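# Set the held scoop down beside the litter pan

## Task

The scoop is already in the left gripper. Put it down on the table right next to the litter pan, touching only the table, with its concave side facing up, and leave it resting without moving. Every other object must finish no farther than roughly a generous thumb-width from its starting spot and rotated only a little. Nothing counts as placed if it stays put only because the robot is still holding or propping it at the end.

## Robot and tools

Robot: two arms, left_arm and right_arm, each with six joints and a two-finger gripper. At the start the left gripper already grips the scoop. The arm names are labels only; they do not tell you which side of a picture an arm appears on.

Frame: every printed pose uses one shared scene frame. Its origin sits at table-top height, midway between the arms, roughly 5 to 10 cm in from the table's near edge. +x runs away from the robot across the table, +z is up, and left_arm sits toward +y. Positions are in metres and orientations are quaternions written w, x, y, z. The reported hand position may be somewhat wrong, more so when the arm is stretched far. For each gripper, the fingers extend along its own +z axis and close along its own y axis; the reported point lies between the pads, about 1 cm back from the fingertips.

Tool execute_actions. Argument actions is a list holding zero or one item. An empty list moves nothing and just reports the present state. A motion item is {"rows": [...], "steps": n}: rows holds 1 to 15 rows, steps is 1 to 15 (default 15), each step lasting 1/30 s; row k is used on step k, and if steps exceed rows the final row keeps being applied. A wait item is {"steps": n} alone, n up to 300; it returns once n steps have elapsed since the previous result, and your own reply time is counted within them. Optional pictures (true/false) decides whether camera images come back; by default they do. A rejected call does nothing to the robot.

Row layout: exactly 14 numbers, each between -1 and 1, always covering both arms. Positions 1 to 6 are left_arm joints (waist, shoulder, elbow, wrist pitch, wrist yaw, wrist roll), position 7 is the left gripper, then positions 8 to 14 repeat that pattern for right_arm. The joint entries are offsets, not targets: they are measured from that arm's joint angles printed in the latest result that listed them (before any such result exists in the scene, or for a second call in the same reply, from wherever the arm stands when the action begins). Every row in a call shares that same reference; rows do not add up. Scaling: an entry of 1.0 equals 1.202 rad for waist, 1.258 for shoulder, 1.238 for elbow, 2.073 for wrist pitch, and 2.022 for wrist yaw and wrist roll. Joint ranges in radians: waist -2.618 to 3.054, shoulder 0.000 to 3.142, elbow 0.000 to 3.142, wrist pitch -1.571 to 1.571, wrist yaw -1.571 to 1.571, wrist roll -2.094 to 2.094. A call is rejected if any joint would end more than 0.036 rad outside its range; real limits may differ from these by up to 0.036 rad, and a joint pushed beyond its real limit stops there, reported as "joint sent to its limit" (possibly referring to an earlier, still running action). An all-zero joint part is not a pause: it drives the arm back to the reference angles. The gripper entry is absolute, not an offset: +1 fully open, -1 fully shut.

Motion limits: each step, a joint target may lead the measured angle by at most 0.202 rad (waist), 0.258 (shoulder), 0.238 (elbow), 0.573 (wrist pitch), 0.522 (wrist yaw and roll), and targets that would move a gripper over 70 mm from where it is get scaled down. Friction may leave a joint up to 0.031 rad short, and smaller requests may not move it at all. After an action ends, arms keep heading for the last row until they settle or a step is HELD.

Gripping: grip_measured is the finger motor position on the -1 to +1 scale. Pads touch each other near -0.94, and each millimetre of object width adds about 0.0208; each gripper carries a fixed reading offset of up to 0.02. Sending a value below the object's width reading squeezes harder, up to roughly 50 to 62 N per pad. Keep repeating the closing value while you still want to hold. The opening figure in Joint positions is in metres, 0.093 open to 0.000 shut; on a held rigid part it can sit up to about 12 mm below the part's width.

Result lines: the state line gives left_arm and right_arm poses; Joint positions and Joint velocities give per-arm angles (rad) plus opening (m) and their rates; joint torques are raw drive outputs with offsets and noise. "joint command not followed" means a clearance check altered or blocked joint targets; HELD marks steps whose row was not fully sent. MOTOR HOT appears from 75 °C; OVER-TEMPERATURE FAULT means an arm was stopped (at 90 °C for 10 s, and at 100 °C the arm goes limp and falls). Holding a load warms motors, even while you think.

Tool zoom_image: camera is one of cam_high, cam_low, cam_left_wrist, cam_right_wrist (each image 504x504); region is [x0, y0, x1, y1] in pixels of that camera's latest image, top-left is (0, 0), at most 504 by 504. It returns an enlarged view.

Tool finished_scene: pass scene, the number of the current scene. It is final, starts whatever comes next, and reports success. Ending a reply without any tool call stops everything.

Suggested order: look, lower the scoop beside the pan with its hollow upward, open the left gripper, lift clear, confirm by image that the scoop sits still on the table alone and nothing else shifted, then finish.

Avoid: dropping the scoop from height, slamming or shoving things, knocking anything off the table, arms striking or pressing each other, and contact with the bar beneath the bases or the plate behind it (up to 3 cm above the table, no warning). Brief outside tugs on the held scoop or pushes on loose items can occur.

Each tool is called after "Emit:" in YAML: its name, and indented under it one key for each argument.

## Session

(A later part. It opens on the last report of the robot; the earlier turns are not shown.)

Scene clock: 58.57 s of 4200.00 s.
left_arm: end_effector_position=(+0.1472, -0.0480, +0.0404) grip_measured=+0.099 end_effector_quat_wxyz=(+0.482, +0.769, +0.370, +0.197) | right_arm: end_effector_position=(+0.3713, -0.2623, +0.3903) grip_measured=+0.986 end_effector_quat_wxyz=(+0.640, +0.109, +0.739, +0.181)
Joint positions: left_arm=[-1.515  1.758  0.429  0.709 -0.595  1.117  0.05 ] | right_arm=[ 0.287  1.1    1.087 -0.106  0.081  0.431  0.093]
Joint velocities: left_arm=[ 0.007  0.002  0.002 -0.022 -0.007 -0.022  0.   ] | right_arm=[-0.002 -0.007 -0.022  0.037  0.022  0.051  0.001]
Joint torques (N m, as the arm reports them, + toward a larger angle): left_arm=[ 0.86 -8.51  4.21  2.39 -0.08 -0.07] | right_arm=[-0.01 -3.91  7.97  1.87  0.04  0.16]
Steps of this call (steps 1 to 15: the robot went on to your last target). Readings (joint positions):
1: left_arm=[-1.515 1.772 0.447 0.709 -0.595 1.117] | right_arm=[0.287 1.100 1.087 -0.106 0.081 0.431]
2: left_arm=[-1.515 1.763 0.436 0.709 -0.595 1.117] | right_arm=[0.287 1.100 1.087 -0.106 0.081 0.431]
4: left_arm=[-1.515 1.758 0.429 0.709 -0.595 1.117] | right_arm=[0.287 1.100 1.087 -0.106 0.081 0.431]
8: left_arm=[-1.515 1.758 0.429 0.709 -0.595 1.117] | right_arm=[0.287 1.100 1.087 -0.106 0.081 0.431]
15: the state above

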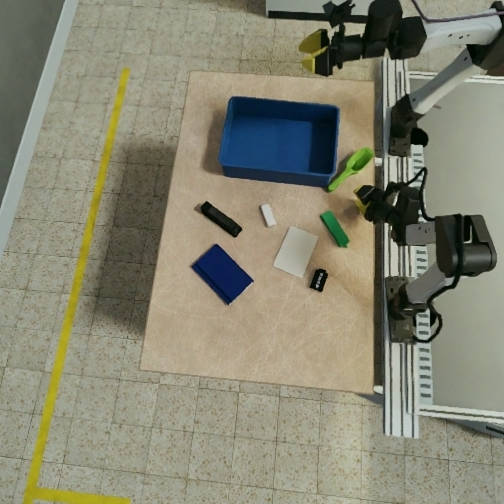

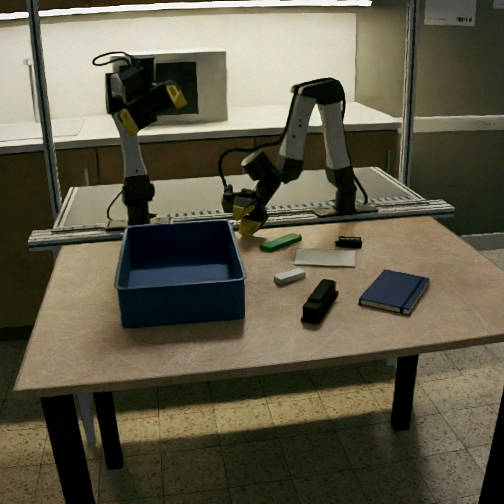

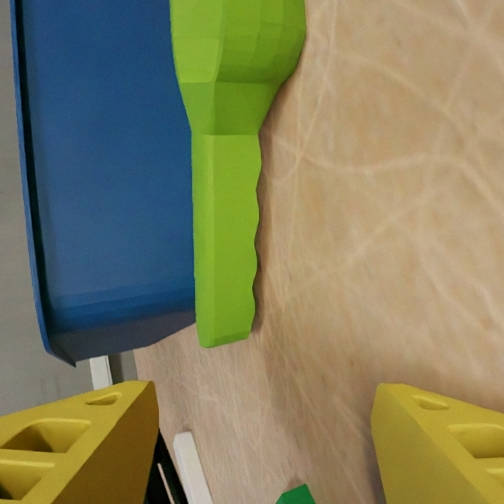

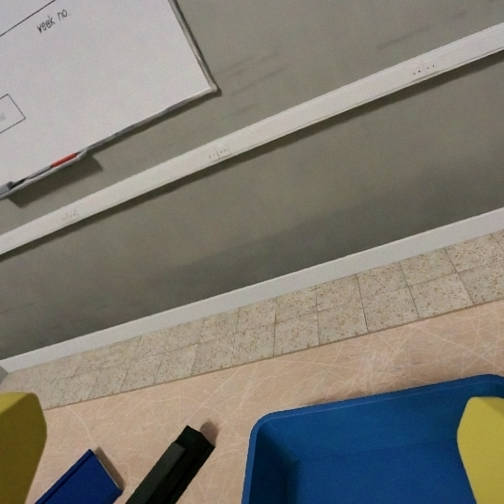

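It spun freely. Let me check where it settles.

Emit:
execute_actions:
  actions:
    - {"steps":30}

Emit:
zoom_image:
  camera: "cam_high"
  region: [300, 120, 400, 220]

Scene clock: 60.67 s of 4200.00 s.
left_arm: end_effector_position=(+0.1472, -0.0480, +0.0404) grip_measured=+0.099 end_effector_quat_wxyz=(+0.482, +0.769, +0.370, +0.197) | right_arm: end_effector_position=(+0.3713, -0.2623, +0.3903) grip_measured=+0.986 end_effector_quat_wxyz=(+0.640, +0.109, +0.739, +0.181)
Joint positions: left_arm=[-1.515  1.758  0.429  0.709 -0.595  1.117  0.05 ] | right_arm=[ 0.287  1.1    1.087 -0.106  0.081  0.431  0.093]
Joint velocities: left_arm=[-0.002  0.002 -0.007 -0.066  0.037 -0.051 -0.   ] | right_arm=[-0.012  0.002 -0.032  0.066 -0.022 -0.037  0.   ]
Joint torques (N m, as the arm reports them, + toward a larger angle): left_arm=[ 0.82 -8.48  4.18  2.4  -0.09 -0.08] | right_arm=[ 0.03 -3.95  8.    1.88  0.05  0.17]
Steps of this call (steps 1 to 15: the robot went on to your last target; steps 16 to 63: nothing new was sent). Readings (joint positions):
1: left_arm=[-1.515 1.758 0.429 0.709 -0.595 1.117] | right_arm=[0.287 1.100 1.087 -0.106 0.081 0.431]
2: left_arm=[-1.515 1.758 0.429 0.709 -0.595 1.117] | right_arm=[0.287 1.100 1.087 -0.106 0.081 0.431]
4: left_arm=[-1.515 1.758 0.429 0.709 -0.595 1.117] | right_arm=[0.287 1.100 1.087 -0.106 0.081 0.431]
8: left_arm=[-1.515 1.758 0.429 0.709 -0.595 1.117] | right_arm=[0.287 1.100 1.087 -0.106 0.081 0.431]
63: the state above
All arms were judged still, so your last target was given up. Only a new action makes them travel on or press farther. Fingers that are still opening or closing keep moving.

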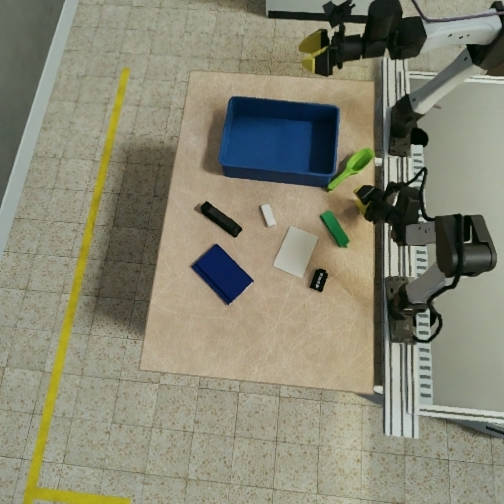

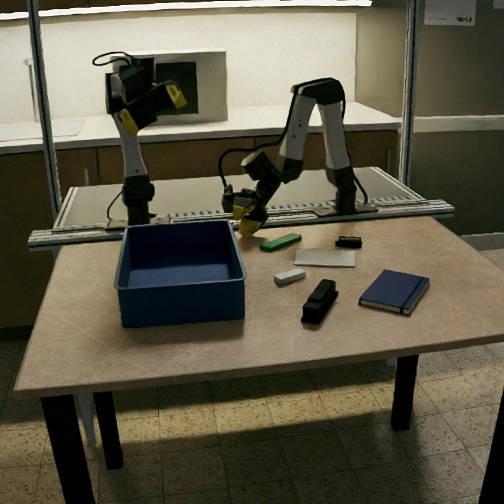

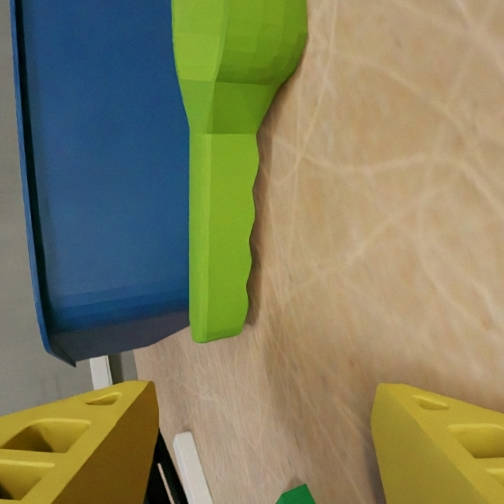

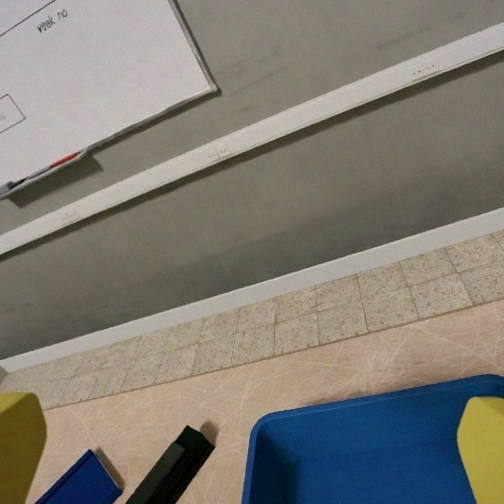

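Region (300, 120, 400, 220) of cam_high's 504x504 image, scaled by 5.040, with more detail than that image has.

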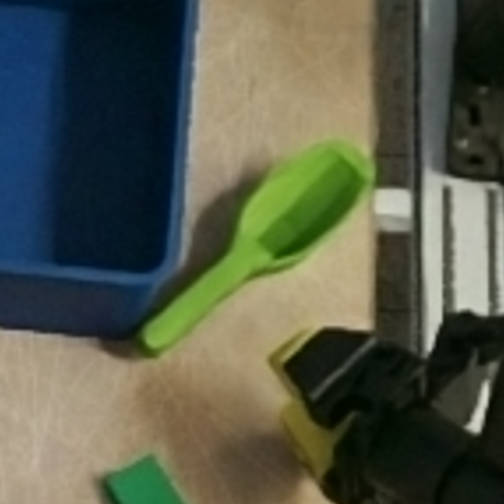

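Emit:
finished_scene:
  scene: 2

The scene is finished: the task was done.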